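# Carry tube rack through self-closing door to desk

## Task

Move the tube rack from the counter, through the door that swings shut by itself, onto the desk. Success requires the rack standing upright on the desk, each tube seated all the way down in a hole, and the door closed at the end. Neither the rack nor any tube may contact the floor, and no robot may topple or finish leaning. Either or both robots may be used; at the end the grippers must have released the rack and the robots must have backed away.

## Robot and tools

Robots: r1 and r2 are identical Hello Robot Stretch 3 units. Each has a base with two drive wheels plus a passive omni wheel at the rear, a mast carrying a lift, and a telescoping arm that reaches out to the robot's right side. The gripper can only be moved forward or back by driving the base, which cannot move sideways. Base footprint: 0.33 m long, 0.34 m wide. Spinning in place pivots about the drive-wheel midpoint, 0.05 m behind the front edge. With the arm retracted and the wrist folded, the wrist protrudes up to 0.06 m beyond the right side and a spin sweeps a 0.28 m radius; an unfolded, level gripper reaches past that circle. Loose objects may occasionally get a brief shove.

Frames: the base frame has its origin on the floor between the drive wheels, x forward, y left, z up. hand_pose is reported in it, at the point where closed fingertips meet; with all wrist joints at zero its x axis is up, y points back along the arm toward the mast, z toward the rear. Fingertips are 0.04 m round pads, sitting slightly nearer the wrist when wide open. The odometry frame is the base frame at scene start. Each robot reports in its own frames, so only images, lidar_m, wrist_depth_mm and head_depth_mm reveal where one robot is relative to the other.

execute_actions: arguments are "actions", a list holding one action or none (empty just returns state and images), and optional "cameras" (list of names from r1_head_camera, r1_nav_camera, r1_wrist_camera, r2_head_camera, r2_nav_camera, r2_wrist_camera, or all; omitted, null or ["all"] gives all, [] gives none). An action is an object keyed by "r1" and/or "r2". Each robot may get:
- "base": exactly one of {"translate_m": d}, a straight-line offset in metres, -1 to 1, forward positive; or {"rotate_rad": d}, an in-place turn offset in radians, -3.2 to 3.2, left (counter-clockwise seen from above) positive. Offsets are measured from where the base last reported itself.
- "joints": absolute targets by name (range, done tolerance): lift_m 0 to 1.1 (±0.004), arm height on mast; arm_m 0 to 0.52 (±0.004), extension; wrist_yaw_rad -1.345 to 4.42 (±0.02), 0 along the arm, positive toward the front, 3.0 folded over the base; wrist_pitch_rad -1.57 to 0.451 (±0.05), 0 level, negative tips down; wrist_roll_rad -2.911 to 2.911 (±0.02), 0 fingers side by side and level; gripper_m -0.089 to 0.179 (±0.004), larger is wider, actual fingertip gap is smaller by 0.007 nearly closed up to 0.025 fully open, zero below 0.007; head_pan_rad -3.953 to 1.73 (±0.02), 0 forward, positive left, -1.57 along the arm; head_tilt_rad -1.53 to 0.419 (±0.02), 0 level, negative down.
- "contact_limits": {"arm_m": effort percent 1 to 100}; the arm motion halts with contact_stop when its effort hits that level (negative when retracting). Lower is gentler but too low stops instantly. It also caps holding force until the next action; values above the maximum are clipped.
All motions in an action start together; each lasts at most 15 s. Anything you leave out may still be driving toward an earlier target without showing it in the status. Unknown keys or out-of-range numbers reject the whole call. If a result reports a stop, the remaining execute_actions, wait and finished_scene calls in that reply are skipped.

wait: {"seconds": 0 to 10}; commands nothing, returns state and images. zoom_image: {"camera", "region": [x0, y0, x1, y1]} in pixels from the top-left of that camera's latest full image, at most 504 by 504. finished_scene: {"scene": current scene number}; irreversible, ends the scene after the last command is held and reports success.

Result lines: base_status and joint_status say how each motion ended: done (for the base, wheels turned the full amount, slipping included), off_target (stopped short and may still push), contact_stop, time_out, torque_fault (old target dropped; it holds its resting spot unless slack or switched off). Arm and lift stop and go slack when pressing firmly on something; a slack lift can sag under load, keep pressing, or be pushed up by closing fingers on a surface. Base, wrist and head have no contact stop. A wrist servo pushed hard for seconds switches off and goes limp for 10 s. on_its_own covers uncommanded joints; "held at" is the held target, not the position; effort outside the rest range suggests pushing or carrying. motor_effort is percent of max, positive toward higher values, peak in brackets; readings have fixed bias and noise. Positive wheel effort pushes forward. base_odometry counts wheel rotation only; heading -3.142 to 3.142, left positive; turned_by_wheels and turned_by_imu give turning since last result; base_tilt in degrees, forward and right positive, with a fixed bias up to about 4. lidar_m: 12 distances in metres from the base origin, 30 degree sectors starting straight ahead and going counter-clockwise (4th left, 7th behind, 10th right), plane 0.17 m high, range 0.15 to 12, "-" for nothing; blind to clear objects and its own robot, sees the other robot, may miss thin legs, partly blocked by the mast and a low lift. wrist_depth_mm (45 to 1000) and head_depth_mm (280 to 4000, image sideways) are 7x7 grids of median depths from top left.

Cameras: head_camera and nav_camera pan and tilt with the head; wrist_camera rides on the gripper. Calibration uses OpenCV conventions; T_world_to_cam maps the carrying robot's base frame into the camera frame, with small errors growing for the wrist camera.

Speed: base runs at 0.30 m/s and 1.9 rad/s only with lift_m under 0.30, arm_m under 0.03 and wrist_yaw_rad over 2.54; otherwise 0.10 m/s and 0.63 rad/s.

Gripping: command gripper_m below the object width; lower squeezes harder, but a stall guard eases force so heavy items may slip; resend a different value to re-squeeze. Release by opening at least 0.02 beyond the touch point. Neither reading nor status confirms a grasp.

Avoid: folding or unfolding the wrist unless lift_m is 0.32 to 0.95, wrist_pitch_rad -0.4 and roll near 0 (folded, lift can drop to 0.25); with yaw below -0.4 keep pitch at -0.5 or lower. Pushing on rigid things with the gripper above about 0.45 m, repeated pushes, driving while holding something fixed, or snagging furniture (worst reversing) can tip the robot; reverse in small steps, pull the gripper free, lower lift to about 0.2. Robots pressing on each other is a failure: stop bases before contact. Distances differ by up to 2.5 cm per metre between robots, which strains a shared load. The simulation keeps running while you reply, holding the last command. Drops, slams and hard pushes reduce quality.

Each tool is called after ">>>" as name(argument=value, ...) on one line, values as JSON.

## Session

>>> execute_actions(actions=[])

Scene clock: 0.00 s.
r1.base_odometry: x=+0.000 y=+0.000 heading=+0.000 (m, m, rad; r1's odometry frame)
r1.turned_by_wheels: +0.000 (rad since the last result)
r1.turned_by_imu: +0.000 (rad since the last result)
r1.base_tilt: forward=+0.4 right=+0.9 (deg)
r1.lidar_m: 0.94 0.97 0.71 0.68 0.70 0.94 1.07 1.11 1.49 2.80 1.37 0.98
r1.head_depth_mm: 909 909 910 913 907 909 904 / 910 905 905 902 906 906 900 / 904 900 904 901 899 906 900 / 906 901 902 903 896 897 898 / 898 898 899 898 896 892 894 / 897 895 895 894 891 893 892 / 893 897 892 886 890 885 889
r1.base_status: not commanded
r1.joint_positions: lift_m=+0.464 arm_m=+0.001 wrist_yaw_rad=+2.797 wrist_pitch_rad=-0.392 wrist_roll_rad=-0.014 gripper_m=+0.037 head_pan_rad=-0.007 head_tilt_rad=+0.005
r1.joint_status: not commanded
r1.motor_effort: left_wheel=+0 right_wheel=+0 lift_m=+29 arm_m=+0 wrist_yaw_rad=+0 wrist_pitch_rad=+5 wrist_roll_rad=+1 gripper_m=+1 head_pan_rad=+0 head_tilt_rad=+1 (%)
r1.hand_pose: x=+0.0556 y=+0.0687 z=+0.4827 quat_wxyz=(+0.255, +0.702, +0.019, +0.665) (m; r1's base frame)
r1.wrist_depth_mm: 574 609 674 742 835 921 846 / - 671 707 795 906 - 845 / - 713 783 862 - - 887 / - 786 869 976 - 996 910 / 760 853 862 858 872 829 808 / 749 - 729 709 679 711 703 / 635 620 626 643 630 618 604
r2.base_odometry: x=+0.000 y=+0.000 heading=+0.000 (m, m, rad; r2's odometry frame)
r2.turned_by_wheels: +0.000 (rad since the last result)
r2.turned_by_imu: +0.000 (rad since the last result)
r2.base_tilt: forward=-1.1 right=-1.2 (deg)
r2.lidar_m: 2.28 1.08 0.80 0.77 0.81 0.89 0.86 0.90 1.25 1.85 1.93 2.36
r2.head_depth_mm: 1847 2676 2812 2866 2220 2178 2216 / 1907 2696 2798 2794 2201 2210 2243 / 1907 2808 2837 2842 2217 2230 2243 / 1902 2856 2853 2861 2225 2220 2231 / 1884 2835 2837 2878 2263 2230 2215 / 1893 2718 2846 2867 2804 2787 2238 / 1900 2202 2175 2157 2141 2144 2039
r2.base_status: not commanded
r2.joint_positions: lift_m=+0.398 arm_m=-0.001 wrist_yaw_rad=+3.081 wrist_pitch_rad=-0.576 wrist_roll_rad=-0.016 gripper_m=+0.037 head_pan_rad=-0.006 head_tilt_rad=-0.005
r2.joint_status: not commanded
r2.motor_effort: left_wheel=+1 right_wheel=+0 lift_m=+29 arm_m=+0 wrist_yaw_rad=+1 wrist_pitch_rad=+7 wrist_roll_rad=-1 gripper_m=+0 head_pan_rad=-1 head_tilt_rad=+1 (%)
r2.hand_pose: x=-0.0090 y=+0.0576 z=+0.3769 quat_wxyz=(+0.220, +0.678, +0.182, +0.677) (m; r2's base frame)
r2.wrist_depth_mm: 734 741 745 754 779 763 757 / 798 831 - 836 845 882 887 / 862 879 - 902 905 896 891 / 759 754 748 755 747 724 728 / 644 642 647 633 652 628 614 / 555 562 - - 545 542 534 / 505 507 - - 482 482 474
pictures: r1_head_camera (sideways: a quarter turn clockwise sets it upright), r1_nav_camera (sideways: a quarter turn counterclockwise sets it upright), r1_wrist_camera, r2_head_camera (sideways: a quarter turn clockwise sets it upright), r2_nav_camera (sideways: a quarter turn counterclockwise sets it upright), r2_wrist_camera
Images, in order (width x height): r1_head_camera 896x504, r1_nav_camera 672x504, r1_wrist_camera 644x364, r2_head_camera 896x504, r2_nav_camera 672x504, r2_wrist_camera 644x364.

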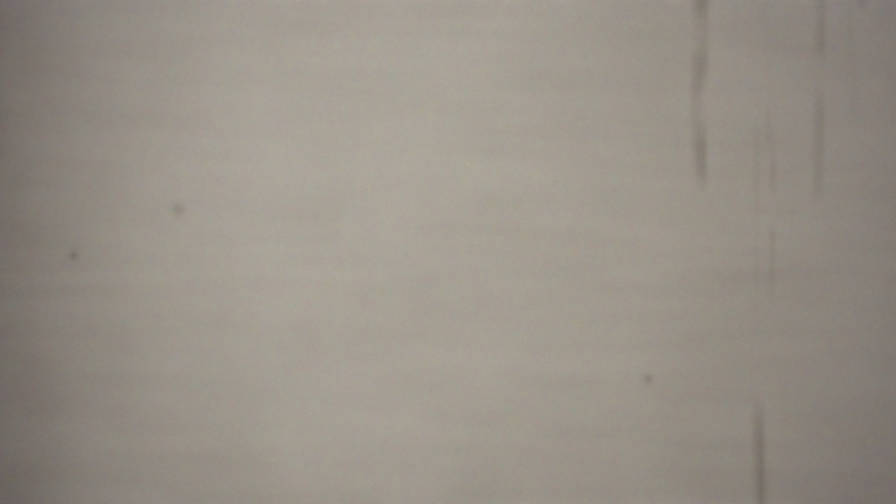

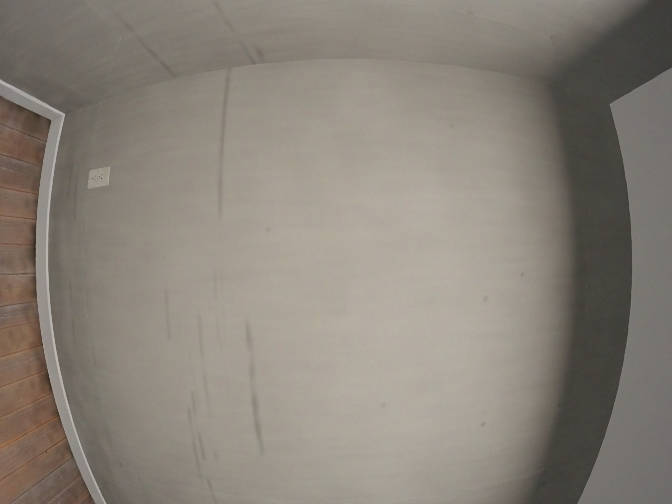

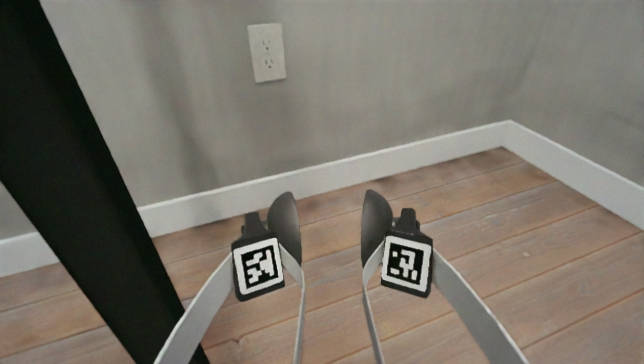

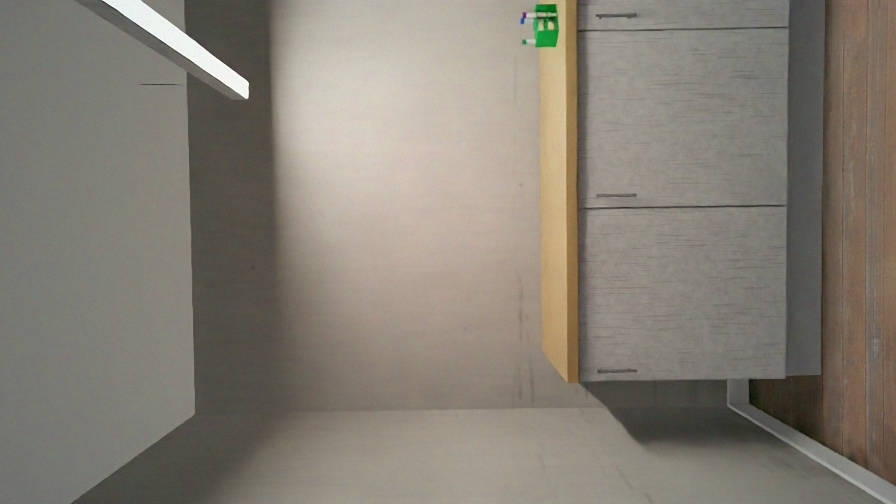

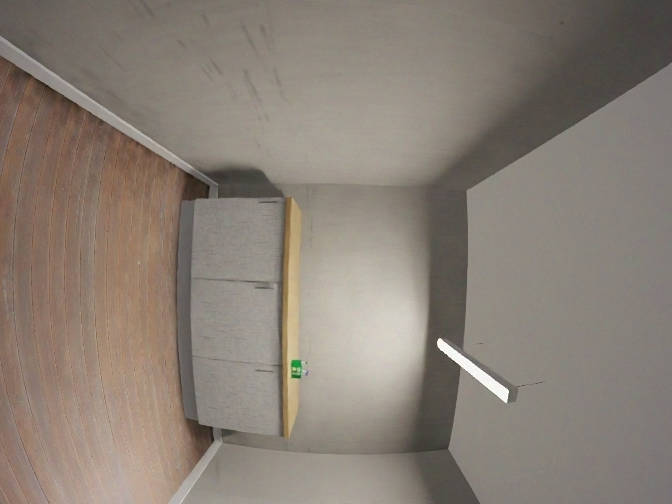

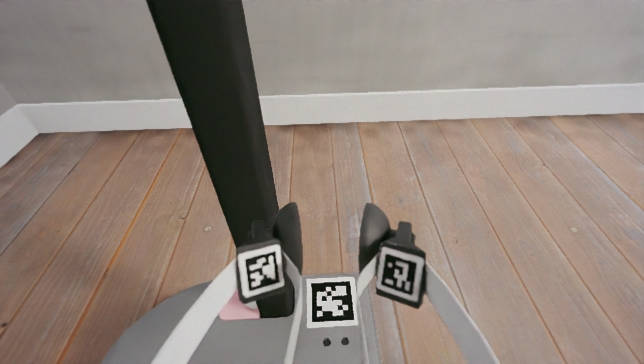

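>>> execute_actions(actions=[{"r1":{"joints":{"head_pan_rad":-1.9,"head_tilt_rad":-0.4}},"r2":{"joints":{"head_pan_rad":-1.7,"head_tilt_rad":-0.4}}}], cameras=["r1_head_camera","r1_nav_camera","r2_head_camera","r2_nav_camera"])

Scene clock: 12.73 s.
r1.base_odometry: x=+0.000 y=+0.000 heading=+0.000 (m, m, rad; r1's odometry frame)
r1.turned_by_wheels: +0.000 (rad since the last result)
r1.turned_by_imu: +0.001 (rad since the last result)
r1.base_tilt: forward=+0.4 right=+0.9 (deg)
r1.lidar_m: 0.94 0.97 0.71 0.68 0.70 0.94 1.07 1.10 1.49 2.79 1.36 0.98
r1.head_depth_mm: 1694 1747 1798 1862 1796 1723 1439 / 1984 2035 2136 2231 2193 1787 1442 / 2268 2385 2546 2687 2330 1792 1442 / 2773 2949 3160 3147 2341 1800 1436 / 2689 2935 3166 3258 2357 1770 1436 / 2663 2875 3036 3179 2328 1768 1432 / 2567 2751 2909 3079 2282 1768 1422
r1.base_status: not commanded
r1.joint_positions: lift_m=+0.464 arm_m=+0.001 wrist_yaw_rad=+2.797 wrist_pitch_rad=-0.392 wrist_roll_rad=-0.014 gripper_m=+0.037 head_pan_rad=-1.893 head_tilt_rad=-0.395
r1.joint_status: all done
r1.motor_effort: left_wheel=+0(0) right_wheel=+0(0) lift_m=+29(29) arm_m=+0(0) wrist_yaw_rad=+0(0) wrist_pitch_rad=+5(6) wrist_roll_rad=+1(1) gripper_m=+1(1) head_pan_rad=-2(30) head_tilt_rad=-4(29) (%)
r1.hand_pose: x=+0.0556 y=+0.0687 z=+0.4827 quat_wxyz=(+0.255, +0.702, +0.019, +0.665) (m; r1's base frame)
r1.wrist_depth_mm: 575 601 654 730 820 886 815 / - 652 711 792 901 997 847 / - 712 800 896 - - 891 / - 789 839 957 - - 882 / 745 835 863 866 885 834 823 / 736 - 709 708 703 722 692 / 645 615 632 622 614 620 612
r2.base_odometry: x=+0.000 y=+0.000 heading=+0.000 (m, m, rad; r2's odometry frame)
r2.turned_by_wheels: +0.000 (rad since the last result)
r2.turned_by_imu: -0.001 (rad since the last result)
r2.base_tilt: forward=-1.1 right=-1.2 (deg)
r2.lidar_m: 2.28 1.08 0.80 0.77 0.81 0.89 0.86 0.90 1.25 1.85 1.93 2.36
r2.head_depth_mm: 1608 1730 1860 1977 2094 1729 1404 / 1605 1706 1840 2021 2151 1746 1400 / 1604 1701 1819 1958 2073 1736 1401 / 1577 1686 1819 1950 2103 1743 1398 / 1556 1663 1786 1938 2080 1758 1406 / 1552 1640 1770 1894 2040 1752 1407 / 1536 1638 1770 1904 2038 1754 1417
r2.base_status: not commanded
r2.joint_positions: lift_m=+0.398 arm_m=-0.001 wrist_yaw_rad=+3.081 wrist_pitch_rad=-0.576 wrist_roll_rad=-0.016 gripper_m=+0.037 head_pan_rad=-1.693 head_tilt_rad=-0.395
r2.joint_status: all done
r2.motor_effort: left_wheel=+1(1) right_wheel=+0(0) lift_m=+29(29) arm_m=-1(0) wrist_yaw_rad=+0(1) wrist_pitch_rad=+7(7) wrist_roll_rad=-1(1) gripper_m=+0(1) head_pan_rad=-3(33) head_tilt_rad=-2(18) (%)
r2.hand_pose: x=-0.0090 y=+0.0576 z=+0.3769 quat_wxyz=(+0.220, +0.678, +0.182, +0.677) (m; r2's base frame)
r2.wrist_depth_mm: 748 738 742 751 744 777 766 / 798 835 - 817 840 854 889 / 870 886 - 901 901 881 879 / 766 736 748 757 736 749 722 / 660 648 631 645 644 634 597 / 574 563 - - 552 544 534 / 494 502 - - 489 482 480
pictures: r1_head_camera (sideways: a quarter turn clockwise sets it upright), r1_nav_camera (sideways: a quarter turn counterclockwise sets it upright), r2_head_camera (sideways: a quarter turn clockwise sets it upright), r2_nav_camera (sideways: a quarter turn counterclockwise sets it upright)
camera_calibration (this result's frames):
r1_head_camera: T_world_to_cam=[[0.119083, 0.381843, -0.916524, 1.21296], [0.945776, -0.324585, -0.0123453, 0.00973323], [-0.302204, -0.865356, -0.39979, 0.479317], [0, 0, 0, 1]] pos_world=[-0.00879669, -0.0452205, 1.30345]
r1_nav_camera: T_world_to_cam=[[-0.149253, -0.358991, 0.92133, -1.15131], [-0.956388, 0.289017, -0.0423189, 0.108834], [-0.251088, -0.887465, -0.386471, 0.460301], [0, 0, 0, 1]] pos_world=[0.0478276, -0.0362618, 1.24323]
r2_head_camera: T_world_to_cam=[[0.0767389, 0.377191, -0.922951, 1.2236], [0.993434, -0.107703, 0.0385832, -0.054366], [-0.0848515, -0.919852, -0.382979, 0.460136], [0, 0, 0, 1]] pos_world=[-0.000845645, -0.0441303, 1.30764]
r2_nav_camera: T_world_to_cam=[[-0.0264817, -0.393128, 0.919102, -1.16098], [-0.99502, 0.0987448, 0.0135671, 0.0413428], [-0.0960902, -0.914166, -0.393785, 0.47178], [0, 0, 0, 1]] pos_world=[0.0557257, -0.0292111, 1.25228]
Images, in order (width x height): r1_head_camera 896x504, r1_nav_camera 672x504, r2_head_camera 896x504, r2_nav_camera 672x504.

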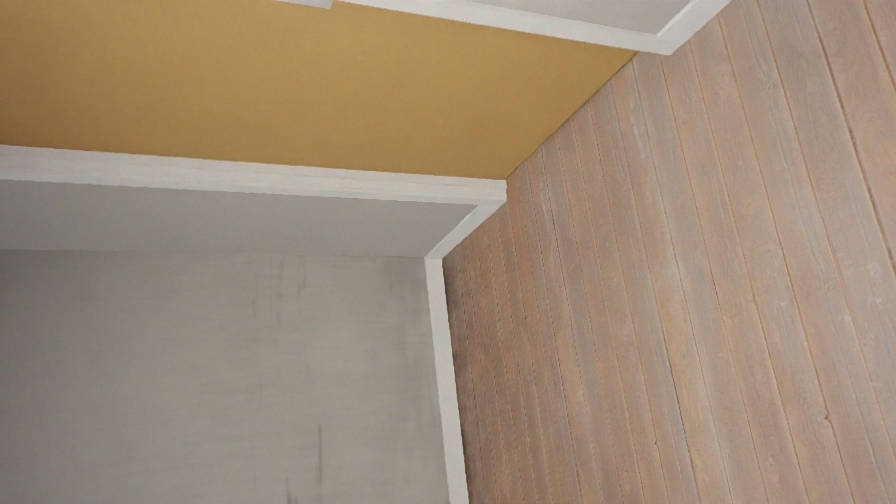

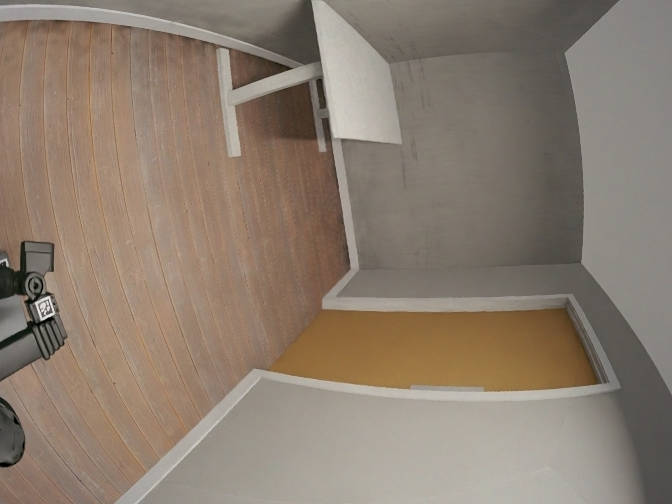

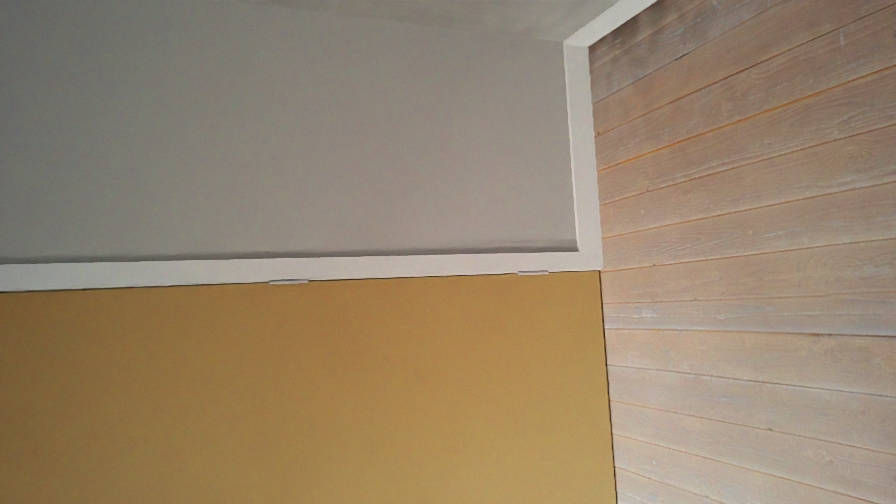

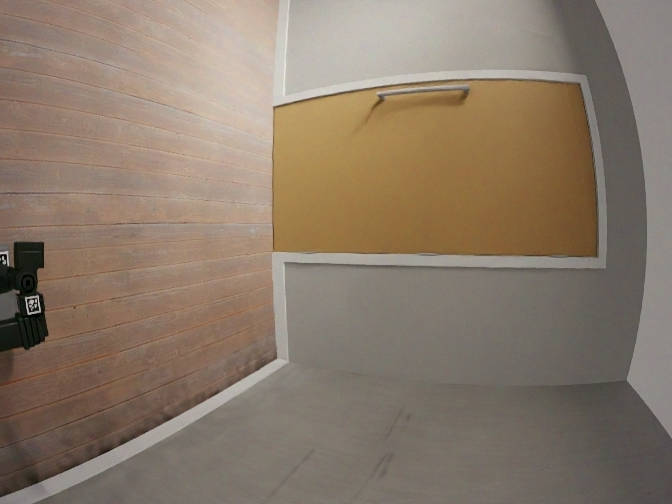

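>>> execute_actions(actions=[{"r1":{"joints":{"wrist_yaw_rad":3.0,"wrist_pitch_rad":-0.4,"lift_m":0.27,"head_pan_rad":0,"head_tilt_rad":-0.5}},"r2":{"base":{"rotate_rad":-0.415},"joints":{"wrist_pitch_rad":-0.4,"lift_m":0.27,"head_pan_rad":0,"head_tilt_rad":-0.3}}}], cameras=[])

>>> execute_actions(actions=[{"r1":{"base":{"rotate_rad":-1.865}},"r2":{"base":{"translate_m":1.0}}}], cameras=[])

>>> execute_actions(actions=[{"r1":{"base":{"translate_m":0.9}},"r2":{"base":{"translate_m":0.8},"joints":{"head_pan_rad":0.4,"head_tilt_rad":-0.55}}}], cameras=["r1_nav_camera","r2_head_camera"])

Scene clock: 38.37 s.
r1.base_odometry: x=+0.000 y=+0.000 heading=+0.000 (m, m, rad; r1's odometry frame)
r1.turned_by_wheels: +0.000 (rad since the last result)
r1.turned_by_imu: +0.001 (rad since the last result)
r1.base_tilt: forward=+0.5 right=+0.8 (deg)
r1.lidar_m: 0.94 0.97 0.71 0.68 0.70 0.94 1.07 1.10 1.49 2.79 1.36 0.99
r1.head_depth_mm: 784 849 928 1023 1144 1297 1360 / 780 849 923 1025 1135 1288 1353 / 781 843 925 1011 1136 1287 1340 / 777 843 925 1014 1130 1281 1331 / 779 844 918 1013 1131 1274 1330 / 774 842 920 1013 1131 1262 1332 / 777 840 917 1011 1127 1261 1337
r1.base_status: not commanded
r1.joint_positions: lift_m=+0.271 arm_m=+0.001 wrist_yaw_rad=+2.997 wrist_pitch_rad=-0.415 wrist_roll_rad=-0.014 gripper_m=+0.037 head_pan_rad=-0.007 head_tilt_rad=-0.494
r1.joint_status: all done
r1.motor_effort: left_wheel=+0(0) right_wheel=+0(0) lift_m=+14(29) arm_m=+0(0) wrist_yaw_rad=+3(3) wrist_pitch_rad=+5(7) wrist_roll_rad=+1(1) gripper_m=+0(1) head_pan_rad=+3(29) head_tilt_rad=-4(17) (%)
r1.hand_pose: x=+0.0112 y=+0.0769 z=+0.2840 quat_wxyz=(+0.195, +0.696, +0.097, +0.685) (m; r1's base frame)
r1.wrist_depth_mm: 616 - 663 691 712 756 807 / 676 - 719 772 796 849 881 / 717 750 777 797 808 809 792 / 693 682 685 672 647 661 644 / 571 570 - 574 558 541 537 / 482 505 - - 454 467 463 / - - - - 408 404 403
r2.base_odometry: x=+0.000 y=+0.000 heading=-0.415 (m, m, rad; r2's odometry frame)
r2.turned_by_wheels: -0.415 (rad since the last result)
r2.turned_by_imu: -0.412 (rad since the last result)
r2.base_tilt: forward=-1.1 right=-1.2 (deg)
r2.lidar_m: 2.31 2.07 0.98 0.78 0.78 0.84 0.87 0.86 0.94 1.41 1.84 2.00
r2.head_depth_mm: 2442 2547 2651 2718 2645 1905 1501 / 2843 2921 3057 3176 2648 1916 1502 / 2867 3007 3152 2644 2572 1931 1511 / 2767 2904 2981 2514 2561 1920 1511 / 2637 2764 2817 2399 2480 1900 1522 / 2529 2657 2723 2303 2444 1943 1523 / 2457 2540 2647 2181 2309 1940 1513
r2.base_status: done
r2.joint_positions: lift_m=+0.270 arm_m=-0.001 wrist_yaw_rad=+3.081 wrist_pitch_rad=-0.422 wrist_roll_rad=-0.016 gripper_m=+0.037 head_pan_rad=-0.007 head_tilt_rad=-0.310
r2.joint_status: all done
r2.motor_effort: left_wheel=+5(10) right_wheel=-2(5) lift_m=+20(25) arm_m=-1(0) wrist_yaw_rad=+0(1) wrist_pitch_rad=+12(13) wrist_roll_rad=-1(0) gripper_m=+0(0) head_pan_rad=+3(36) head_tilt_rad=+3(9) (%)
r2.hand_pose: x=-0.0077 y=+0.0797 z=+0.2821 quat_wxyz=(+0.168, +0.690, +0.129, +0.692) (m; r2's base frame)
r2.wrist_depth_mm: 592 632 727 779 903 - - / 624 680 803 839 - - - / 652 735 - 872 921 895 907 / 679 712 713 705 716 691 689 / 583 567 574 569 589 553 561 / 495 508 - - - 470 482 / 425 - - - 407 408 406
pictures: none
No camera images: the call's "cameras" was empty. Leave "cameras" out to get every camera's image.

Scene clock: 43.40 s.
r1.base_odometry: x=+0.000 y=+0.000 heading=-1.865 (m, m, rad; r1's odometry frame)
r1.turned_by_wheels: -1.865 (rad since the last result)
r1.turned_by_imu: -1.885 (rad since the last result)
r1.base_tilt: forward=+0.4 right=+0.8 (deg)
r1.lidar_m: 2.08 1.59 1.14 0.94 0.94 0.82 0.68 0.68 0.76 1.08 1.07 1.20
r1.head_depth_mm: 1698 1775 1830 1910 1860 1631 1351 / 2008 2078 2171 2319 2060 1614 1338 / 2287 2440 2592 2596 2039 1614 1338 / 2775 2968 3232 2760 2032 1601 1340 / 2724 2996 3265 2741 2019 1608 1340 / 2633 2822 3077 2755 2005 1597 1342 / 2548 2749 2992 2751 2016 1596 1334
r1.base_status: done
r1.joint_positions: lift_m=+0.271 arm_m=+0.001 wrist_yaw_rad=+2.997 wrist_pitch_rad=-0.415 wrist_roll_rad=-0.014 gripper_m=+0.037 head_pan_rad=-0.007 head_tilt_rad=-0.494
r1.joint_status: not commanded
r1.motor_effort: left_wheel=+2(11) right_wheel=-2(7) lift_m=+14(14) arm_m=+0(0) wrist_yaw_rad=+3(2) wrist_pitch_rad=+6(5) wrist_roll_rad=+1(1) gripper_m=+1(1) head_pan_rad=+3(3) head_tilt_rad=-3(3) (%)
r1.hand_pose: x=+0.0112 y=+0.0769 z=+0.2840 quat_wxyz=(+0.195, +0.696, +0.097, +0.685) (m; r1's base frame)
r1.wrist_depth_mm: 763 - 907 - - - - / 822 - - - - - - / 834 887 878 842 834 804 802 / 700 690 673 661 659 648 638 / 582 565 - 567 554 537 536 / 481 514 - - 449 467 459 / - - - - 412 405 398
r2.base_odometry: x=+0.915 y=-0.403 heading=-0.415 (m, m, rad; r2's odometry frame)
r2.turned_by_wheels: +0.000 (rad since the last result)
r2.turned_by_imu: +0.009 (rad since the last result)
r2.base_tilt: forward=-1.1 right=-1.3 (deg)
r2.lidar_m: 1.36 1.35 1.47 1.17 1.16 1.26 1.81 1.79 1.85 1.48 1.45 1.59
r2.head_depth_mm: 1981 2017 2096 2177 2273 1918 1500 / 1993 2136 2228 2343 2440 1920 1504 / 1912 2018 2146 1569 1650 1746 1502 / 1836 1928 2042 1488 1551 1684 1510 / 1770 1854 1959 1444 1490 1591 1524 / 1709 1784 1879 1383 1430 1496 1524 / 1650 1730 1805 1342 1355 1443 1531
r2.base_status: done
r2.joint_positions: lift_m=+0.270 arm_m=-0.001 wrist_yaw_rad=+3.081 wrist_pitch_rad=-0.422 wrist_roll_rad=-0.016 gripper_m=+0.037 head_pan_rad=-0.007 head_tilt_rad=-0.309
r2.joint_status: not commanded
r2.motor_effort: left_wheel=+2(17) right_wheel=-1(4) lift_m=+20(20) arm_m=+0(0) wrist_yaw_rad=+0(0) wrist_pitch_rad=+12(12) wrist_roll_rad=-1(0) gripper_m=+0(1) head_pan_rad=+3(3) head_tilt_rad=+3(3) (%)
r2.hand_pose: x=-0.0077 y=+0.0798 z=+0.2822 quat_wxyz=(+0.168, +0.690, +0.129, +0.693) (m; r2's base frame)
r2.wrist_depth_mm: 839 963 - - - - - / 913 - - - - - - / 942 936 - 936 939 895 879 / 739 713 710 714 692 688 675 / 572 577 568 579 591 566 561 / 489 501 - - - 469 467 / 427 - - - 404 405 408
pictures: none
No camera images: the call's "cameras" was empty. Leave "cameras" out to get every camera's image.

Scene clock: 48.10 s.
r1.base_odometry: x=-0.261 y=-0.861 heading=-1.865 (m, m, rad; r1's odometry frame)
r1.turned_by_wheels: +0.000 (rad since the last result)
r1.turned_by_imu: +0.003 (rad since the last result)
r1.base_tilt: forward=+0.4 right=+0.9 (deg)
r1.lidar_m: 1.55 2.04 1.03 1.23 1.23 1.37 1.54 1.53 0.95 0.79 0.79 0.87
r1.head_depth_mm: 1278 1316 1371 1426 1498 1535 1343 / 1393 1505 1606 1736 1817 1604 1345 / 1680 1764 1873 1991 1966 1623 1342 / 1969 2144 2356 2484 2066 1600 1342 / 1954 2099 2284 2486 2020 1606 1335 / 1892 2052 2212 2396 2018 1600 1324 / 1838 1977 2168 2302 2014 1609 1336
r1.base_status: done
r1.joint_positions: lift_m=+0.271 arm_m=+0.001 wrist_yaw_rad=+2.997 wrist_pitch_rad=-0.415 wrist_roll_rad=-0.014 gripper_m=+0.037 head_pan_rad=-0.007 head_tilt_rad=-0.495
r1.joint_status: not commanded
r1.motor_effort: left_wheel=+2(10) right_wheel=-2(5) lift_m=+14(14) arm_m=-1(0) wrist_yaw_rad=+3(3) wrist_pitch_rad=+6(6) wrist_roll_rad=+1(1) gripper_m=+1(1) head_pan_rad=+2(2) head_tilt_rad=-4(3) (%)
r1.hand_pose: x=+0.0111 y=+0.0769 z=+0.2840 quat_wxyz=(+0.195, +0.696, +0.097, +0.685) (m; r1's base frame)
r1.wrist_depth_mm: 974 - - - - - - / - - - - - - - / 895 881 857 824 836 825 779 / 686 677 674 655 646 651 635 / 569 569 - 570 555 541 534 / 489 505 - - 452 458 458 / - - - - 407 407 403
r2.base_odometry: x=+1.647 y=-0.725 heading=-0.415 (m, m, rad; r2's odometry frame)
r2.turned_by_wheels: +0.000 (rad since the last result)
r2.turned_by_imu: +0.007 (rad since the last result)
r2.base_tilt: forward=-1.1 right=-1.2 (deg)
r2.lidar_m: 0.60 0.60 0.66 1.02 1.47 1.60 2.45 2.54 1.46 1.17 1.16 0.75
r2.head_depth_mm: 1012 1112 1084 740 721 828 976 / 1012 1110 1094 738 722 832 985 / 1018 1115 1104 743 729 842 992 / 1014 1119 1107 741 734 846 991 / 1017 1118 1119 748 733 850 1006 / 1025 1118 1116 753 738 851 1007 / 1024 1123 1128 753 743 856 1017
r2.base_status: done
r2.joint_positions: lift_m=+0.270 arm_m=-0.001 wrist_yaw_rad=+3.081 wrist_pitch_rad=-0.422 wrist_roll_rad=-0.016 gripper_m=+0.037 head_pan_rad=+0.393 head_tilt_rad=-0.544
r2.joint_status: all done
r2.motor_effort: left_wheel=+1(15) right_wheel=+0(5) lift_m=+20(20) arm_m=+0(0) wrist_yaw_rad=-1(0) wrist_pitch_rad=+12(12) wrist_roll_rad=+0(0) gripper_m=+1(0) head_pan_rad=+3(24) head_tilt_rad=-2(14) (%)
r2.hand_pose: x=-0.0077 y=+0.0798 z=+0.2822 quat_wxyz=(+0.168, +0.690, +0.129, +0.693) (m; r2's base frame)
r2.wrist_depth_mm: - - - - 868 635 496 / - - - - 947 663 509 / 949 974 - 919 935 742 550 / 725 712 715 712 685 693 597 / 579 581 576 580 591 569 561 / 487 497 - - - 472 472 / 431 - - - 411 408 404
pictures: r1_nav_camera (sideways: a quarter turn counterclockwise sets it upright), r2_head_camera (sideways: a quarter turn clockwise sets it upright)
camera_calibration (this result's frames):
r1_nav_camera: T_world_to_cam=[[0.477551, -0.0313016, 0.878046, -1.09866], [0.0171732, -0.998842, -0.044948, 0.106313], [0.878436, 0.0365438, -0.476461, 0.570511], [0, 0, 0, 1]] pos_world=[0.021684, 0.050951, 1.24128]
r2_head_camera: T_world_to_cam=[[-0.488744, -0.169813, -0.855741, 1.13938], [-0.390058, 0.919911, 0.0402294, -0.0480622], [0.780374, 0.353451, -0.515838, 0.627738], [0, 0, 0, 1]] pos_world=[0.0482474, 0.0158197, 1.30076]
Images, in order (width x height): r1_nav_camera 672x504, r2_head_camera 896x504.

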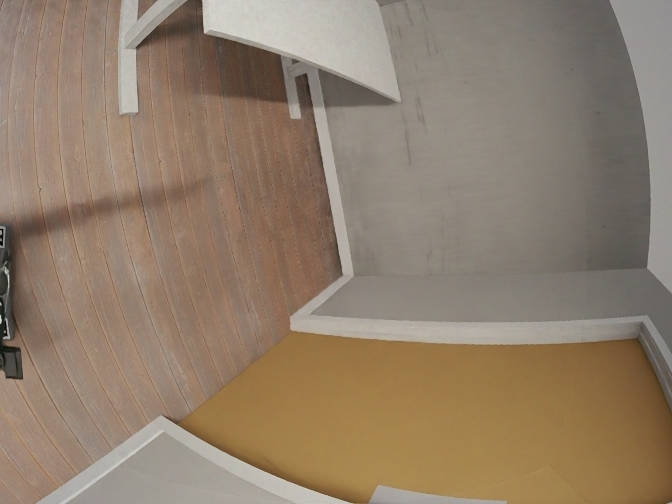

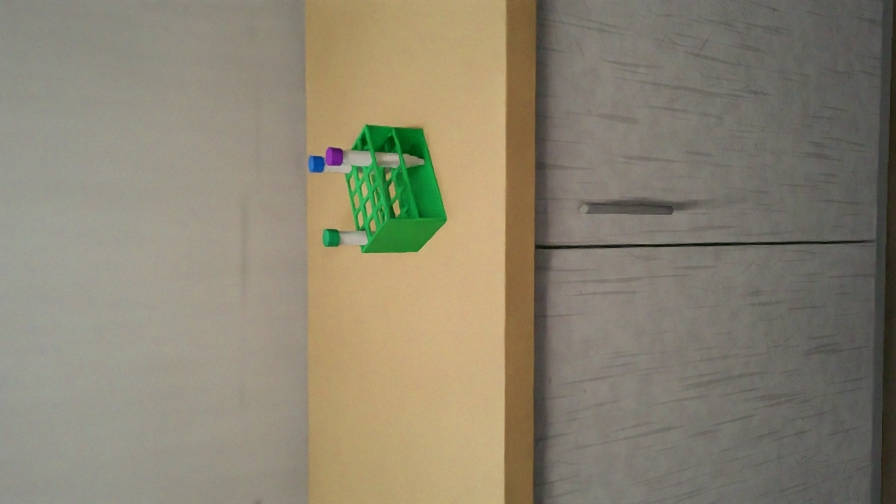

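>>> zoom_image(camera="r2_head_camera", region=[280, 100, 480, 270])

>>> execute_actions(actions=[{"r1":{"base":{"translate_m":0.85}},"r2":{"base":{"rotate_rad":1.967},"joints":{"head_pan_rad":-1.57,"head_tilt_rad":-0.55}}}], cameras=["r1_nav_camera","r2_head_camera"])

Region (280, 100, 480, 270) of r2_head_camera's 896x504 image, scaled by 2.520, with more detail than that image has; it fills the top 428 rows of this view, and the rest is white.

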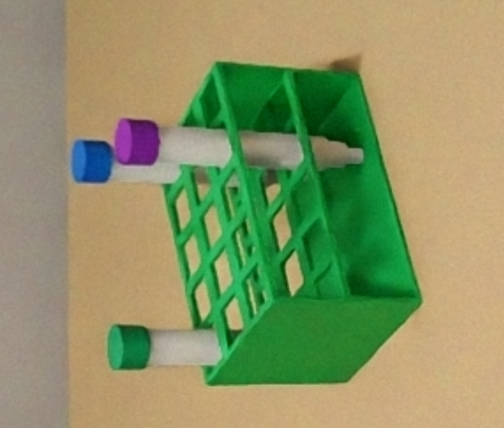

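Scene clock: 58.43 s.
r1.base_odometry: x=-0.507 y=-1.675 heading=-1.865 (m, m, rad; r1's odometry frame)
r1.turned_by_wheels: +0.000 (rad since the last result)
r1.turned_by_imu: +0.003 (rad since the last result)
r1.base_tilt: forward=+0.4 right=+0.9 (deg)
r1.lidar_m: 0.94 1.41 1.51 1.50 1.50 1.67 2.34 1.17 0.63 0.59 0.59 0.66
r1.head_depth_mm: 760 788 803 853 924 1028 1123 / 893 931 981 1027 1084 1138 1242 / 1085 1150 1218 1297 1385 1462 1334 / 1251 1348 1481 1616 1790 1608 1338 / 1225 1314 1442 1596 1766 1590 1333 / 1190 1274 1394 1530 1703 1610 1332 / 1152 1239 1362 1476 1626 1613 1330
r1.base_status: done
r1.joint_positions: lift_m=+0.271 arm_m=+0.001 wrist_yaw_rad=+2.997 wrist_pitch_rad=-0.415 wrist_roll_rad=-0.014 gripper_m=+0.037 head_pan_rad=-0.007 head_tilt_rad=-0.495
r1.joint_status: not commanded
r1.motor_effort: left_wheel=+2(11) right_wheel=-2(6) lift_m=+14(14) arm_m=+0(1) wrist_yaw_rad=+2(2) wrist_pitch_rad=+6(6) wrist_roll_rad=+1(1) gripper_m=+0(0) head_pan_rad=+1(2) head_tilt_rad=-3(3) (%)
r1.hand_pose: x=+0.0110 y=+0.0769 z=+0.2839 quat_wxyz=(+0.195, +0.696, +0.097, +0.685) (m; r1's base frame)
r1.wrist_depth_mm: - - - - - - - / - - - - - - - / 881 786 855 850 820 806 803 / 694 684 676 668 660 652 635 / 576 564 - 559 561 536 534 / 484 504 - - 452 469 457 / - - - - 401 404 403
r2.base_odometry: x=+1.647 y=-0.725 heading=+1.552 (m, m, rad; r2's odometry frame)
r2.turned_by_wheels: +1.967 (rad since the last result)
r2.turned_by_imu: +1.943 (rad since the last result)
r2.base_tilt: forward=-1.0 right=-1.2 (deg)
r2.lidar_m: 1.46 1.53 2.12 2.53 1.62 1.20 1.16 0.83 0.62 0.60 0.63 0.88
r2.head_depth_mm: 1018 1109 1083 735 724 835 982 / 1016 1111 1094 738 730 842 991 / 1021 1116 1105 738 731 845 1003 / 1020 1119 1100 743 739 858 1007 / 1024 1116 1113 749 744 861 1019 / 1030 1132 1120 752 750 864 1023 / 1038 1133 1124 753 752 872 1028
r2.base_status: done
r2.joint_positions: lift_m=+0.270 arm_m=-0.001 wrist_yaw_rad=+3.081 wrist_pitch_rad=-0.422 wrist_roll_rad=-0.016 gripper_m=+0.037 head_pan_rad=-1.563 head_tilt_rad=-0.544
r2.joint_status: all done
r2.motor_effort: left_wheel=-2(12) right_wheel=+3(11) lift_m=+20(20) arm_m=-1(0) wrist_yaw_rad=+0(0) wrist_pitch_rad=+12(12) wrist_roll_rad=-1(0) gripper_m=+0(0) head_pan_rad=-3(35) head_tilt_rad=-2(2) (%)
r2.hand_pose: x=-0.0077 y=+0.0798 z=+0.2822 quat_wxyz=(+0.168, +0.690, +0.129, +0.693) (m; r2's base frame)
r2.wrist_depth_mm: - - - - - - - / - - - - - - - / 965 970 - 957 916 912 886 / 731 708 715 715 703 696 668 / 578 584 583 573 585 555 556 / 490 497 - - - 474 467 / 430 - - - 409 408 411
pictures: r1_nav_camera (sideways: a quarter turn counterclockwise sets it upright), r2_head_camera (sideways: a quarter turn clockwise sets it upright)
camera_calibration (this result's frames):
r1_nav_camera: T_world_to_cam=[[0.477673, -0.0312964, 0.87798, -1.09858], [0.0171796, -0.998841, -0.0449514, 0.106317], [0.87837, 0.0365554, -0.476582, 0.57067], [0, 0, 0, 1]] pos_world=[0.021675, 0.0509512, 1.24128]
r2_head_camera: T_world_to_cam=[[0.0262318, 0.516764, -0.855726, 1.13622], [0.999064, 0.0159035, 0.0402297, -0.0565362], [0.0343983, -0.85598, -0.515864, 0.632321], [0, 0, 0, 1]] pos_world=[0.00492751, -0.0450032, 1.30076]
Images, in order (width x height): r1_nav_camera 672x504, r2_head_camera 896x504.

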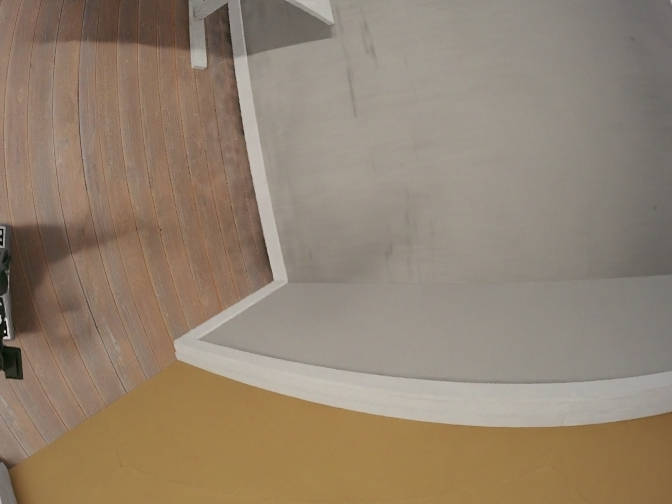

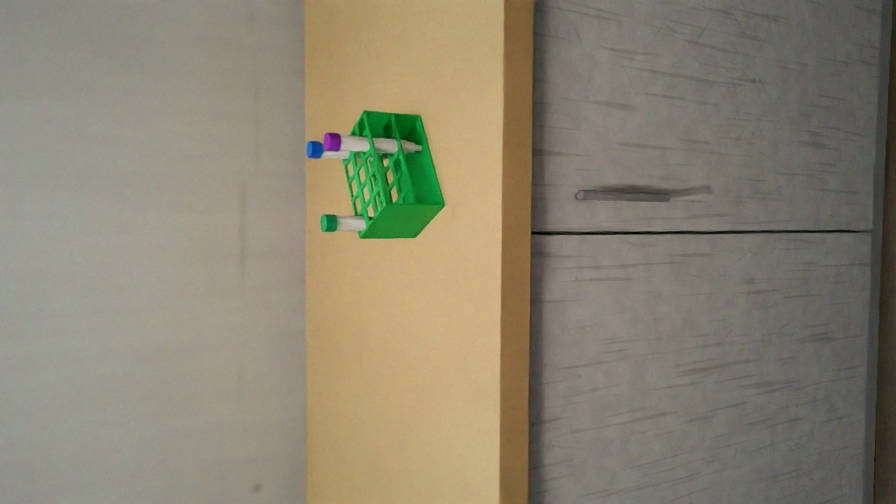

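>>> execute_actions(actions=[{"r1":{"base":{"rotate_rad":-1.25},"joints":{"head_tilt_rad":-0.8}},"r2":{"base":{"rotate_rad":0.445}}}], cameras=["r1_nav_camera"])

>>> execute_actions(actions=[{"r1":{"base":{"translate_m":0.5}},"r2":{"base":{"translate_m":-0.35},"joints":{"lift_m":0.9,"wrist_pitch_rad":-0.4,"head_tilt_rad":-0.65}}}], cameras=["r1_nav_camera","r2_head_camera"])

Scene clock: 74.53 s.
r1.base_odometry: x=-0.507 y=-1.675 heading=-3.115 (m, m, rad; r1's odometry frame)
r1.turned_by_wheels: -1.250 (rad since the last result)
r1.turned_by_imu: -1.263 (rad since the last result)
r1.base_tilt: forward=+0.4 right=+0.8 (deg)
r1.lidar_m: 0.59 0.61 0.83 1.41 1.46 1.54 1.06 1.55 2.10 2.09 0.74 0.61
r1.head_depth_mm: 492 558 648 774 955 1137 1170 / 491 558 648 773 958 1251 1156 / 490 558 648 773 960 1252 1170 / 489 558 646 772 952 1244 1158 / 492 557 647 772 954 1240 1161 / 491 560 646 771 953 1239 1152 / 491 559 648 771 952 1237 1158
r1.base_status: done
r1.joint_positions: lift_m=+0.271 arm_m=+0.001 wrist_yaw_rad=+2.997 wrist_pitch_rad=-0.415 wrist_roll_rad=-0.014 gripper_m=+0.037 head_pan_rad=-0.007 head_tilt_rad=-0.790
r1.joint_status: all done
r1.motor_effort: left_wheel=+3(11) right_wheel=-2(7) lift_m=+15(14) arm_m=-1(0) wrist_yaw_rad=+3(2) wrist_pitch_rad=+6(6) wrist_roll_rad=+1(1) gripper_m=+0(0) head_pan_rad=+3(3) head_tilt_rad=-5(29) (%)
r1.hand_pose: x=+0.0110 y=+0.0769 z=+0.2839 quat_wxyz=(+0.195, +0.696, +0.097, +0.685) (m; r1's base frame)
r1.wrist_depth_mm: - - - - - 736 633 / - - - - - 818 639 / 888 854 836 836 837 802 637 / 704 680 672 680 648 646 621 / 575 565 - 572 553 543 538 / 485 508 - - 451 471 459 / - - - - 409 404 402
r2.base_odometry: x=+1.647 y=-0.725 heading=+1.997 (m, m, rad; r2's odometry frame)
r2.turned_by_wheels: +0.445 (rad since the last result)
r2.turned_by_imu: +0.439 (rad since the last result)
r2.base_tilt: forward=-1.1 right=-1.2 (deg)
r2.lidar_m: 1.50 1.97 2.54 1.76 1.23 1.16 1.19 0.63 0.60 0.62 0.81 1.46
r2.head_depth_mm: 1004 1093 1086 739 688 775 889 / 1054 1142 1093 739 734 836 965 / 1105 1207 1100 744 790 902 1051 / 1151 1261 1109 781 849 988 1184 / 1214 1343 1113 829 925 1091 1240 / 1275 1422 1116 876 1011 1206 1273 / 1358 1517 1122 941 1106 1402 1276
r2.base_status: done
r2.joint_positions: lift_m=+0.270 arm_m=-0.001 wrist_yaw_rad=+3.081 wrist_pitch_rad=-0.422 wrist_roll_rad=-0.016 gripper_m=+0.037 head_pan_rad=-1.563 head_tilt_rad=-0.544
r2.joint_status: not commanded
r2.motor_effort: left_wheel=-2(14) right_wheel=+2(9) lift_m=+20(21) arm_m=+0(1) wrist_yaw_rad=+0(0) wrist_pitch_rad=+12(12) wrist_roll_rad=-1(0) gripper_m=+1(0) head_pan_rad=-3(2) head_tilt_rad=-2(2) (%)
r2.hand_pose: x=-0.0077 y=+0.0798 z=+0.2822 quat_wxyz=(+0.168, +0.690, +0.129, +0.693) (m; r2's base frame)
r2.wrist_depth_mm: 933 - - - - - - / 953 - - - - - - / 913 951 - 913 909 918 883 / 729 726 706 720 700 694 689 / 591 573 568 571 582 552 565 / 481 502 - - - 470 464 / 434 - - - 407 405 407
pictures: r1_nav_camera (sideways: a quarter turn counterclockwise sets it upright)
camera_calibration (this result's frames):
r1_nav_camera: T_world_to_cam=[[0.712639, -0.032803, 0.700763, -0.868987], [0.003215, -0.998743, -0.050021, 0.112984], [0.701523, 0.0378999, -0.711638, 0.877535], [0, 0, 0, 1]] pos_world=[0.00329984, 0.051078, 1.23909]
Images, in order (width x height): r1_nav_camera 672x504.

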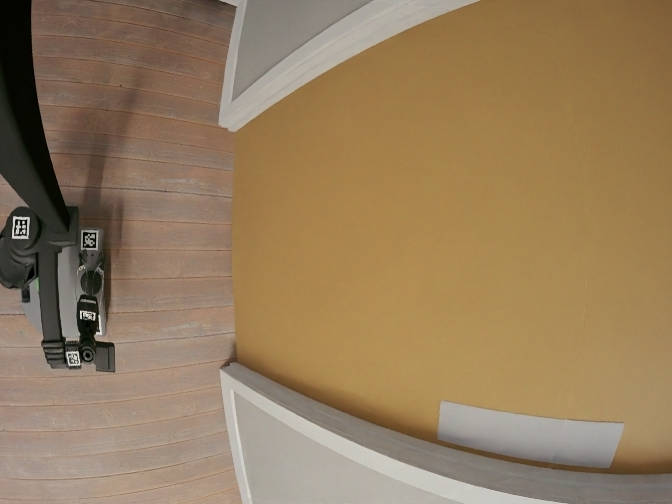

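Scene clock: 81.10 s.
r1.base_odometry: x=-1.007 y=-1.689 heading=-3.114 (m, m, rad; r1's odometry frame)
r1.turned_by_wheels: +0.000 (rad since the last result)
r1.turned_by_imu: +0.002 (rad since the last result)
r1.base_tilt: forward=+0.5 right=+1.0 (deg)
r1.lidar_m: - - 0.15 0.34 1.47 1.88 1.56 2.08 2.42 0.36 0.15 -
r1.head_depth_mm: - - - - - - - / - - - - - - - / - - - - - - - / - - - - - - - / - - - - - - - / - - - - - - - / - - - - - - -
r1.base_status: done
r1.joint_positions: lift_m=+0.271 arm_m=+0.001 wrist_yaw_rad=+2.997 wrist_pitch_rad=-0.415 wrist_roll_rad=-0.014 gripper_m=+0.037 head_pan_rad=-0.007 head_tilt_rad=-0.791
r1.joint_status: not commanded
r1.motor_effort: left_wheel=+2(11) right_wheel=-2(7) lift_m=+14(15) arm_m=-1(1) wrist_yaw_rad=+2(3) wrist_pitch_rad=+6(6) wrist_roll_rad=+1(1) gripper_m=+0(1) head_pan_rad=+2(3) head_tilt_rad=-5(6) (%)
r1.hand_pose: x=+0.0110 y=+0.0769 z=+0.2839 quat_wxyz=(+0.195, +0.696, +0.097, +0.685) (m; r1's base frame)
r1.wrist_depth_mm: - - - 624 233 141 102 / - - - 691 242 146 104 / 875 890 852 765 253 150 106 / 696 694 679 638 262 154 108 / 567 574 - 551 229 158 110 / 484 503 - - 335 161 113 / - - - - 303 157 115
r2.base_odometry: x=+1.792 y=-1.044 heading=+1.997 (m, m, rad; r2's odometry frame)
r2.turned_by_wheels: +0.000 (rad since the last result)
r2.turned_by_imu: -0.004 (rad since the last result)
r2.base_tilt: forward=-1.1 right=-1.3 (deg)
r2.lidar_m: 1.82 2.38 2.69 1.29 0.89 0.84 0.86 0.46 0.44 0.45 0.59 1.44
r2.head_depth_mm: 879 967 848 628 520 - - / 919 1014 855 631 549 - - / 964 1066 699 635 619 695 - / 1019 1101 788 636 673 762 - / 1064 1174 871 640 722 847 - / 1122 1223 876 693 815 1027 1213 / 1180 1263 876 725 908 1184 1207
r2.base_status: done
r2.joint_positions: lift_m=+0.900 arm_m=-0.001 wrist_yaw_rad=+3.081 wrist_pitch_rad=-0.421 wrist_roll_rad=-0.016 gripper_m=+0.037 head_pan_rad=-1.563 head_tilt_rad=-0.642
r2.joint_status: all done
r2.motor_effort: left_wheel=-2(14) right_wheel=+2(6) lift_m=+36(37) arm_m=+0(1) wrist_yaw_rad=+0(1) wrist_pitch_rad=+12(10) wrist_roll_rad=-1(1) gripper_m=+0(0) head_pan_rad=-3(2) head_tilt_rad=-3(9) (%)
r2.hand_pose: x=-0.0077 y=+0.0798 z=+0.9116 quat_wxyz=(+0.168, +0.690, +0.128, +0.693) (m; r2's base frame)
r2.wrist_depth_mm: 688 800 - - - - - / 704 841 - - - - - / 729 911 - - - - - / 743 933 - - - - - / 779 - - - - - - / 799 - - - - - - / 805 - - - - - -
pictures: r1_nav_camera (sideways: a quarter turn counterclockwise sets it upright), r2_head_camera (sideways: a quarter turn clockwise sets it upright)
camera_calibration (this result's frames):
r1_nav_camera: T_world_to_cam=[[0.713035, -0.0328056, 0.700361, -0.868465], [0.00318688, -0.998743, -0.0500266, 0.112991], [0.701121, 0.0379027, -0.712034, 0.878053], [0, 0, 0, 1]] pos_world=[0.00326437, 0.0510782, 1.23909]
r2_head_camera: T_world_to_cam=[[0.0256973, 0.597895, -0.801162, 1.06508], [0.999097, 0.011766, 0.0408268, -0.0573086], [0.0338366, -0.801488, -0.597053, 0.737953], [0, 0, 0, 1]] pos_world=[0.00491738, -0.0446708, 1.29624]
Images, in order (width x height): r1_nav_camera 672x504, r2_head_camera 896x504.

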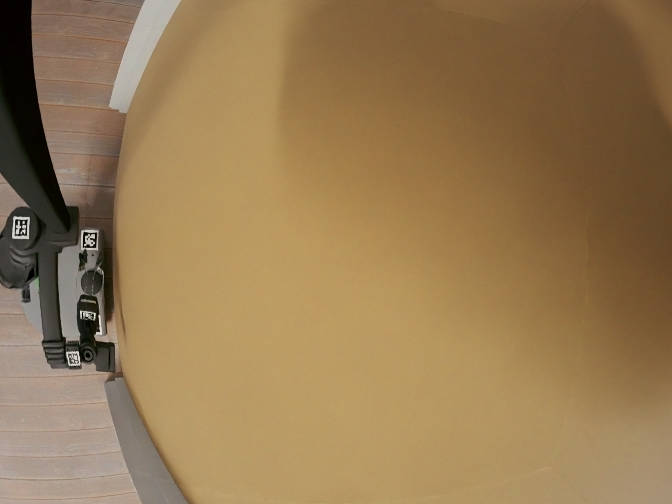

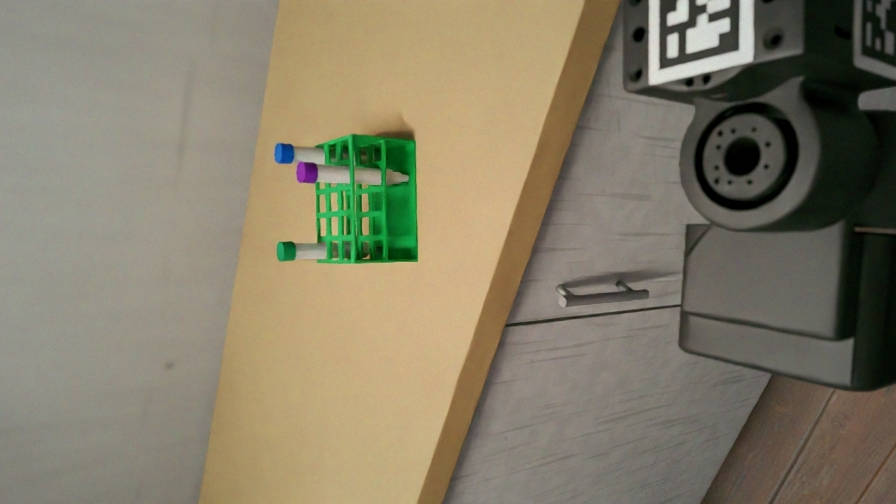

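>>> execute_actions(actions=[{"r1":{"joints":{"head_pan_rad":1.5,"head_tilt_rad":-1.1,"lift_m":0.32}},"r2":{"joints":{"wrist_yaw_rad":1.5,"lift_m":0.94}}}], cameras=[])

>>> execute_actions(actions=[{"r1":{"base":{"translate_m":0.15}},"r2":{"joints":{"wrist_pitch_rad":0,"gripper_m":0.179}}}], cameras=["r1_nav_camera"])

Scene clock: 92.13 s.
r1.base_odometry: x=-1.007 y=-1.689 heading=-3.114 (m, m, rad; r1's odometry frame)
r1.turned_by_wheels: +0.000 (rad since the last result)
r1.turned_by_imu: +0.001 (rad since the last result)
r1.base_tilt: forward=+0.4 right=+0.9 (deg)
r1.lidar_m: - - 0.15 0.34 1.47 1.89 1.56 2.07 2.43 0.36 0.15 -
r1.head_depth_mm: - - - - - - - / 304 310 321 329 332 333 345 / 441 465 490 520 554 593 639 / 626 752 932 1216 1290 1195 1111 / 1394 1675 1607 1434 1300 - - / 1424 1705 1594 1428 1330 - - / 1415 1683 1578 1464 - - -
r1.base_status: not commanded
r1.joint_positions: lift_m=+0.319 arm_m=+0.001 wrist_yaw_rad=+2.997 wrist_pitch_rad=-0.415 wrist_roll_rad=-0.014 gripper_m=+0.037 head_pan_rad=+1.493 head_tilt_rad=-1.086
r1.joint_status: all done
r1.motor_effort: left_wheel=+2(2) right_wheel=-2(2) lift_m=+39(43) arm_m=+0(0) wrist_yaw_rad=+2(3) wrist_pitch_rad=+6(6) wrist_roll_rad=+1(1) gripper_m=+0(1) head_pan_rad=+4(31) head_tilt_rad=-8(33) (%)
r1.hand_pose: x=+0.0110 y=+0.0768 z=+0.3327 quat_wxyz=(+0.195, +0.696, +0.097, +0.685) (m; r1's base frame)
r1.wrist_depth_mm: - - - 616 231 142 102 / - - - 679 242 145 104 / 997 - 988 751 254 150 106 / 796 777 759 701 262 154 108 / 641 636 - 609 228 159 110 / 543 541 - 545 337 161 113 / 472 - - - 305 156 115
r2.base_odometry: x=+1.792 y=-1.044 heading=+1.997 (m, m, rad; r2's odometry frame)
r2.turned_by_wheels: +0.000 (rad since the last result)
r2.turned_by_imu: -0.001 (rad since the last result)
r2.base_tilt: forward=-1.1 right=-1.2 (deg)
r2.lidar_m: 1.81 2.38 2.69 1.29 0.90 0.84 0.86 0.47 0.44 0.45 0.60 1.44
r2.head_depth_mm: 880 969 851 628 - - 772 / 923 1012 858 633 540 - - / 963 1067 697 635 563 - - / 1013 1111 788 637 670 826 - / 1059 1170 871 640 726 900 - / 1117 1216 872 695 811 945 - / 1184 1278 878 728 904 - -
r2.base_status: not commanded
r2.joint_positions: lift_m=+0.940 arm_m=-0.001 wrist_yaw_rad=+1.502 wrist_pitch_rad=-0.421 wrist_roll_rad=-0.016 gripper_m=+0.037 head_pan_rad=-1.563 head_tilt_rad=-0.642
r2.joint_status: all done
r2.motor_effort: left_wheel=-2(2) right_wheel=+2(2) lift_m=+36(36) arm_m=+0(0) wrist_yaw_rad=-2(1) wrist_pitch_rad=+12(12) wrist_roll_rad=+0(0) gripper_m=+0(1) head_pan_rad=-2(2) head_tilt_rad=-3(3) (%)
r2.hand_pose: x=+0.2021 y=-0.1593 z=+0.9517 quat_wxyz=(+0.610, +0.577, -0.399, +0.369) (m; r2's base frame)
r2.wrist_depth_mm: - - - - - - - / - - - - - - 881 / - - - - - - 789 / - - - - - - 756 / - - - - - - 685 / - - - - - - 642 / - - - - - - 591
pictures: none
No camera images: the call's "cameras" was empty. Leave "cameras" out to get every camera's image.

Scene clock: 95.67 s.
r1.base_odometry: x=-1.157 y=-1.693 heading=-3.114 (m, m, rad; r1's odometry frame)
r1.turned_by_wheels: +0.000 (rad since the last result)
r1.turned_by_imu: +0.013 (rad since the last result)
r1.base_tilt: forward=+0.4 right=+0.9 (deg)
r1.lidar_m: - - 0.15 0.19 1.47 2.01 1.70 2.22 0.39 0.36 0.16 0.15
r1.head_depth_mm: - - - - - - - / - - - - - 302 336 / - - - 315 349 439 606 / 295 328 374 488 712 1026 1096 / 408 554 848 1231 1305 - - / 616 755 1523 1427 1338 - - / 1384 1688 1572 1476 - - -
r1.base_status: done
r1.joint_positions: lift_m=+0.320 arm_m=+0.001 wrist_yaw_rad=+3.001 wrist_pitch_rad=-0.416 wrist_roll_rad=-0.014 gripper_m=+0.037 head_pan_rad=+1.496 head_tilt_rad=-1.089
r1.joint_status: not commanded
r1.motor_effort: left_wheel=+7(56) right_wheel=+0(27) lift_m=+30(39) arm_m=+0(0) wrist_yaw_rad=+0(3) wrist_pitch_rad=+6(7) wrist_roll_rad=+1(0) gripper_m=+1(0) head_pan_rad=+2(3) head_tilt_rad=-3(8) (%)
r1.hand_pose: x=+0.0103 y=+0.0768 z=+0.3328 quat_wxyz=(+0.194, +0.695, +0.099, +0.685) (m; r1's base frame)
r1.wrist_depth_mm: - - 625 278 165 117 90 / - - 689 313 175 122 94 / 988 960 772 350 187 127 97 / 784 751 734 389 195 134 100 / 647 639 - 416 186 140 104 / 544 543 - 388 263 144 108 / 477 - - - 246 145 112
r2.base_odometry: x=+1.792 y=-1.044 heading=+1.997 (m, m, rad; r2's odometry frame)
r2.turned_by_wheels: +0.000 (rad since the last result)
r2.turned_by_imu: +0.000 (rad since the last result)
r2.base_tilt: forward=-1.2 right=-1.2 (deg)
r2.lidar_m: 1.82 2.39 2.69 1.12 0.89 0.84 0.86 0.46 0.44 0.45 0.60 1.44
r2.head_depth_mm: 883 965 851 630 - - 785 / 919 1014 858 630 539 - - / 965 1067 699 634 564 - - / 1009 1103 784 638 670 810 - / 1065 1166 872 640 724 875 - / 1124 1218 875 693 793 - - / 1180 1274 876 727 876 - -
r2.base_status: not commanded
r2.joint_positions: lift_m=+0.940 arm_m=-0.001 wrist_yaw_rad=+1.502 wrist_pitch_rad=-0.026 wrist_roll_rad=-0.016 gripper_m=+0.179 head_pan_rad=-1.563 head_tilt_rad=-0.642
r2.joint_status: all done
r2.motor_effort: left_wheel=-1(2) right_wheel=+2(2) lift_m=+36(36) arm_m=+0(1) wrist_yaw_rad=-2(2) wrist_pitch_rad=+14(15) wrist_roll_rad=+0(0) gripper_m=+1(86) head_pan_rad=-3(3) head_tilt_rad=-3(3) (%)
r2.hand_pose: x=+0.2336 y=-0.1614 z=+1.0477 quat_wxyz=(+0.528, +0.485, -0.506, +0.480) (m; r2's base frame)
r2.wrist_depth_mm: - - - - - - - / - - - - - - - / - - - - - - - / - - - - - - - / - - - - - - 770 / - - - - - - 679 / - - - - - - 842
pictures: r1_nav_camera (sideways: a quarter turn counterclockwise sets it upright)
camera_calibration (this result's frames):
r1_nav_camera: T_world_to_cam=[[0.0942709, 0.882942, 0.459921, -0.551438], [0.995514, -0.0798609, -0.050738, 0.107845], [-0.00806906, 0.462641, -0.886509, 1.10921], [0, 0, 0, 1]] pos_world=[-0.046426, -0.0176675, 1.24242]
Images, in order (width x height): r1_nav_camera 672x504.

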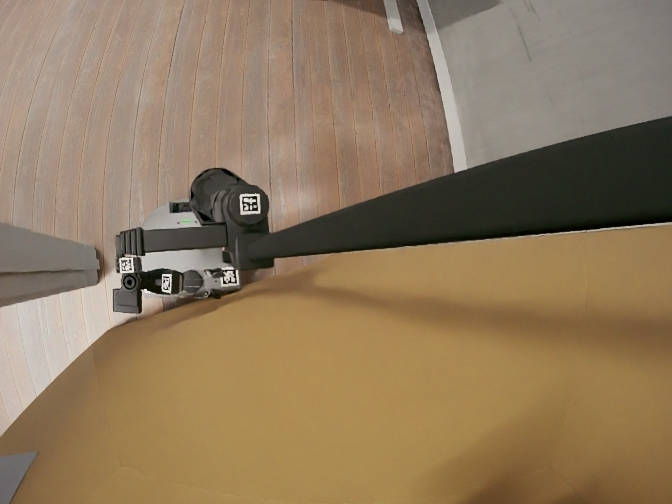

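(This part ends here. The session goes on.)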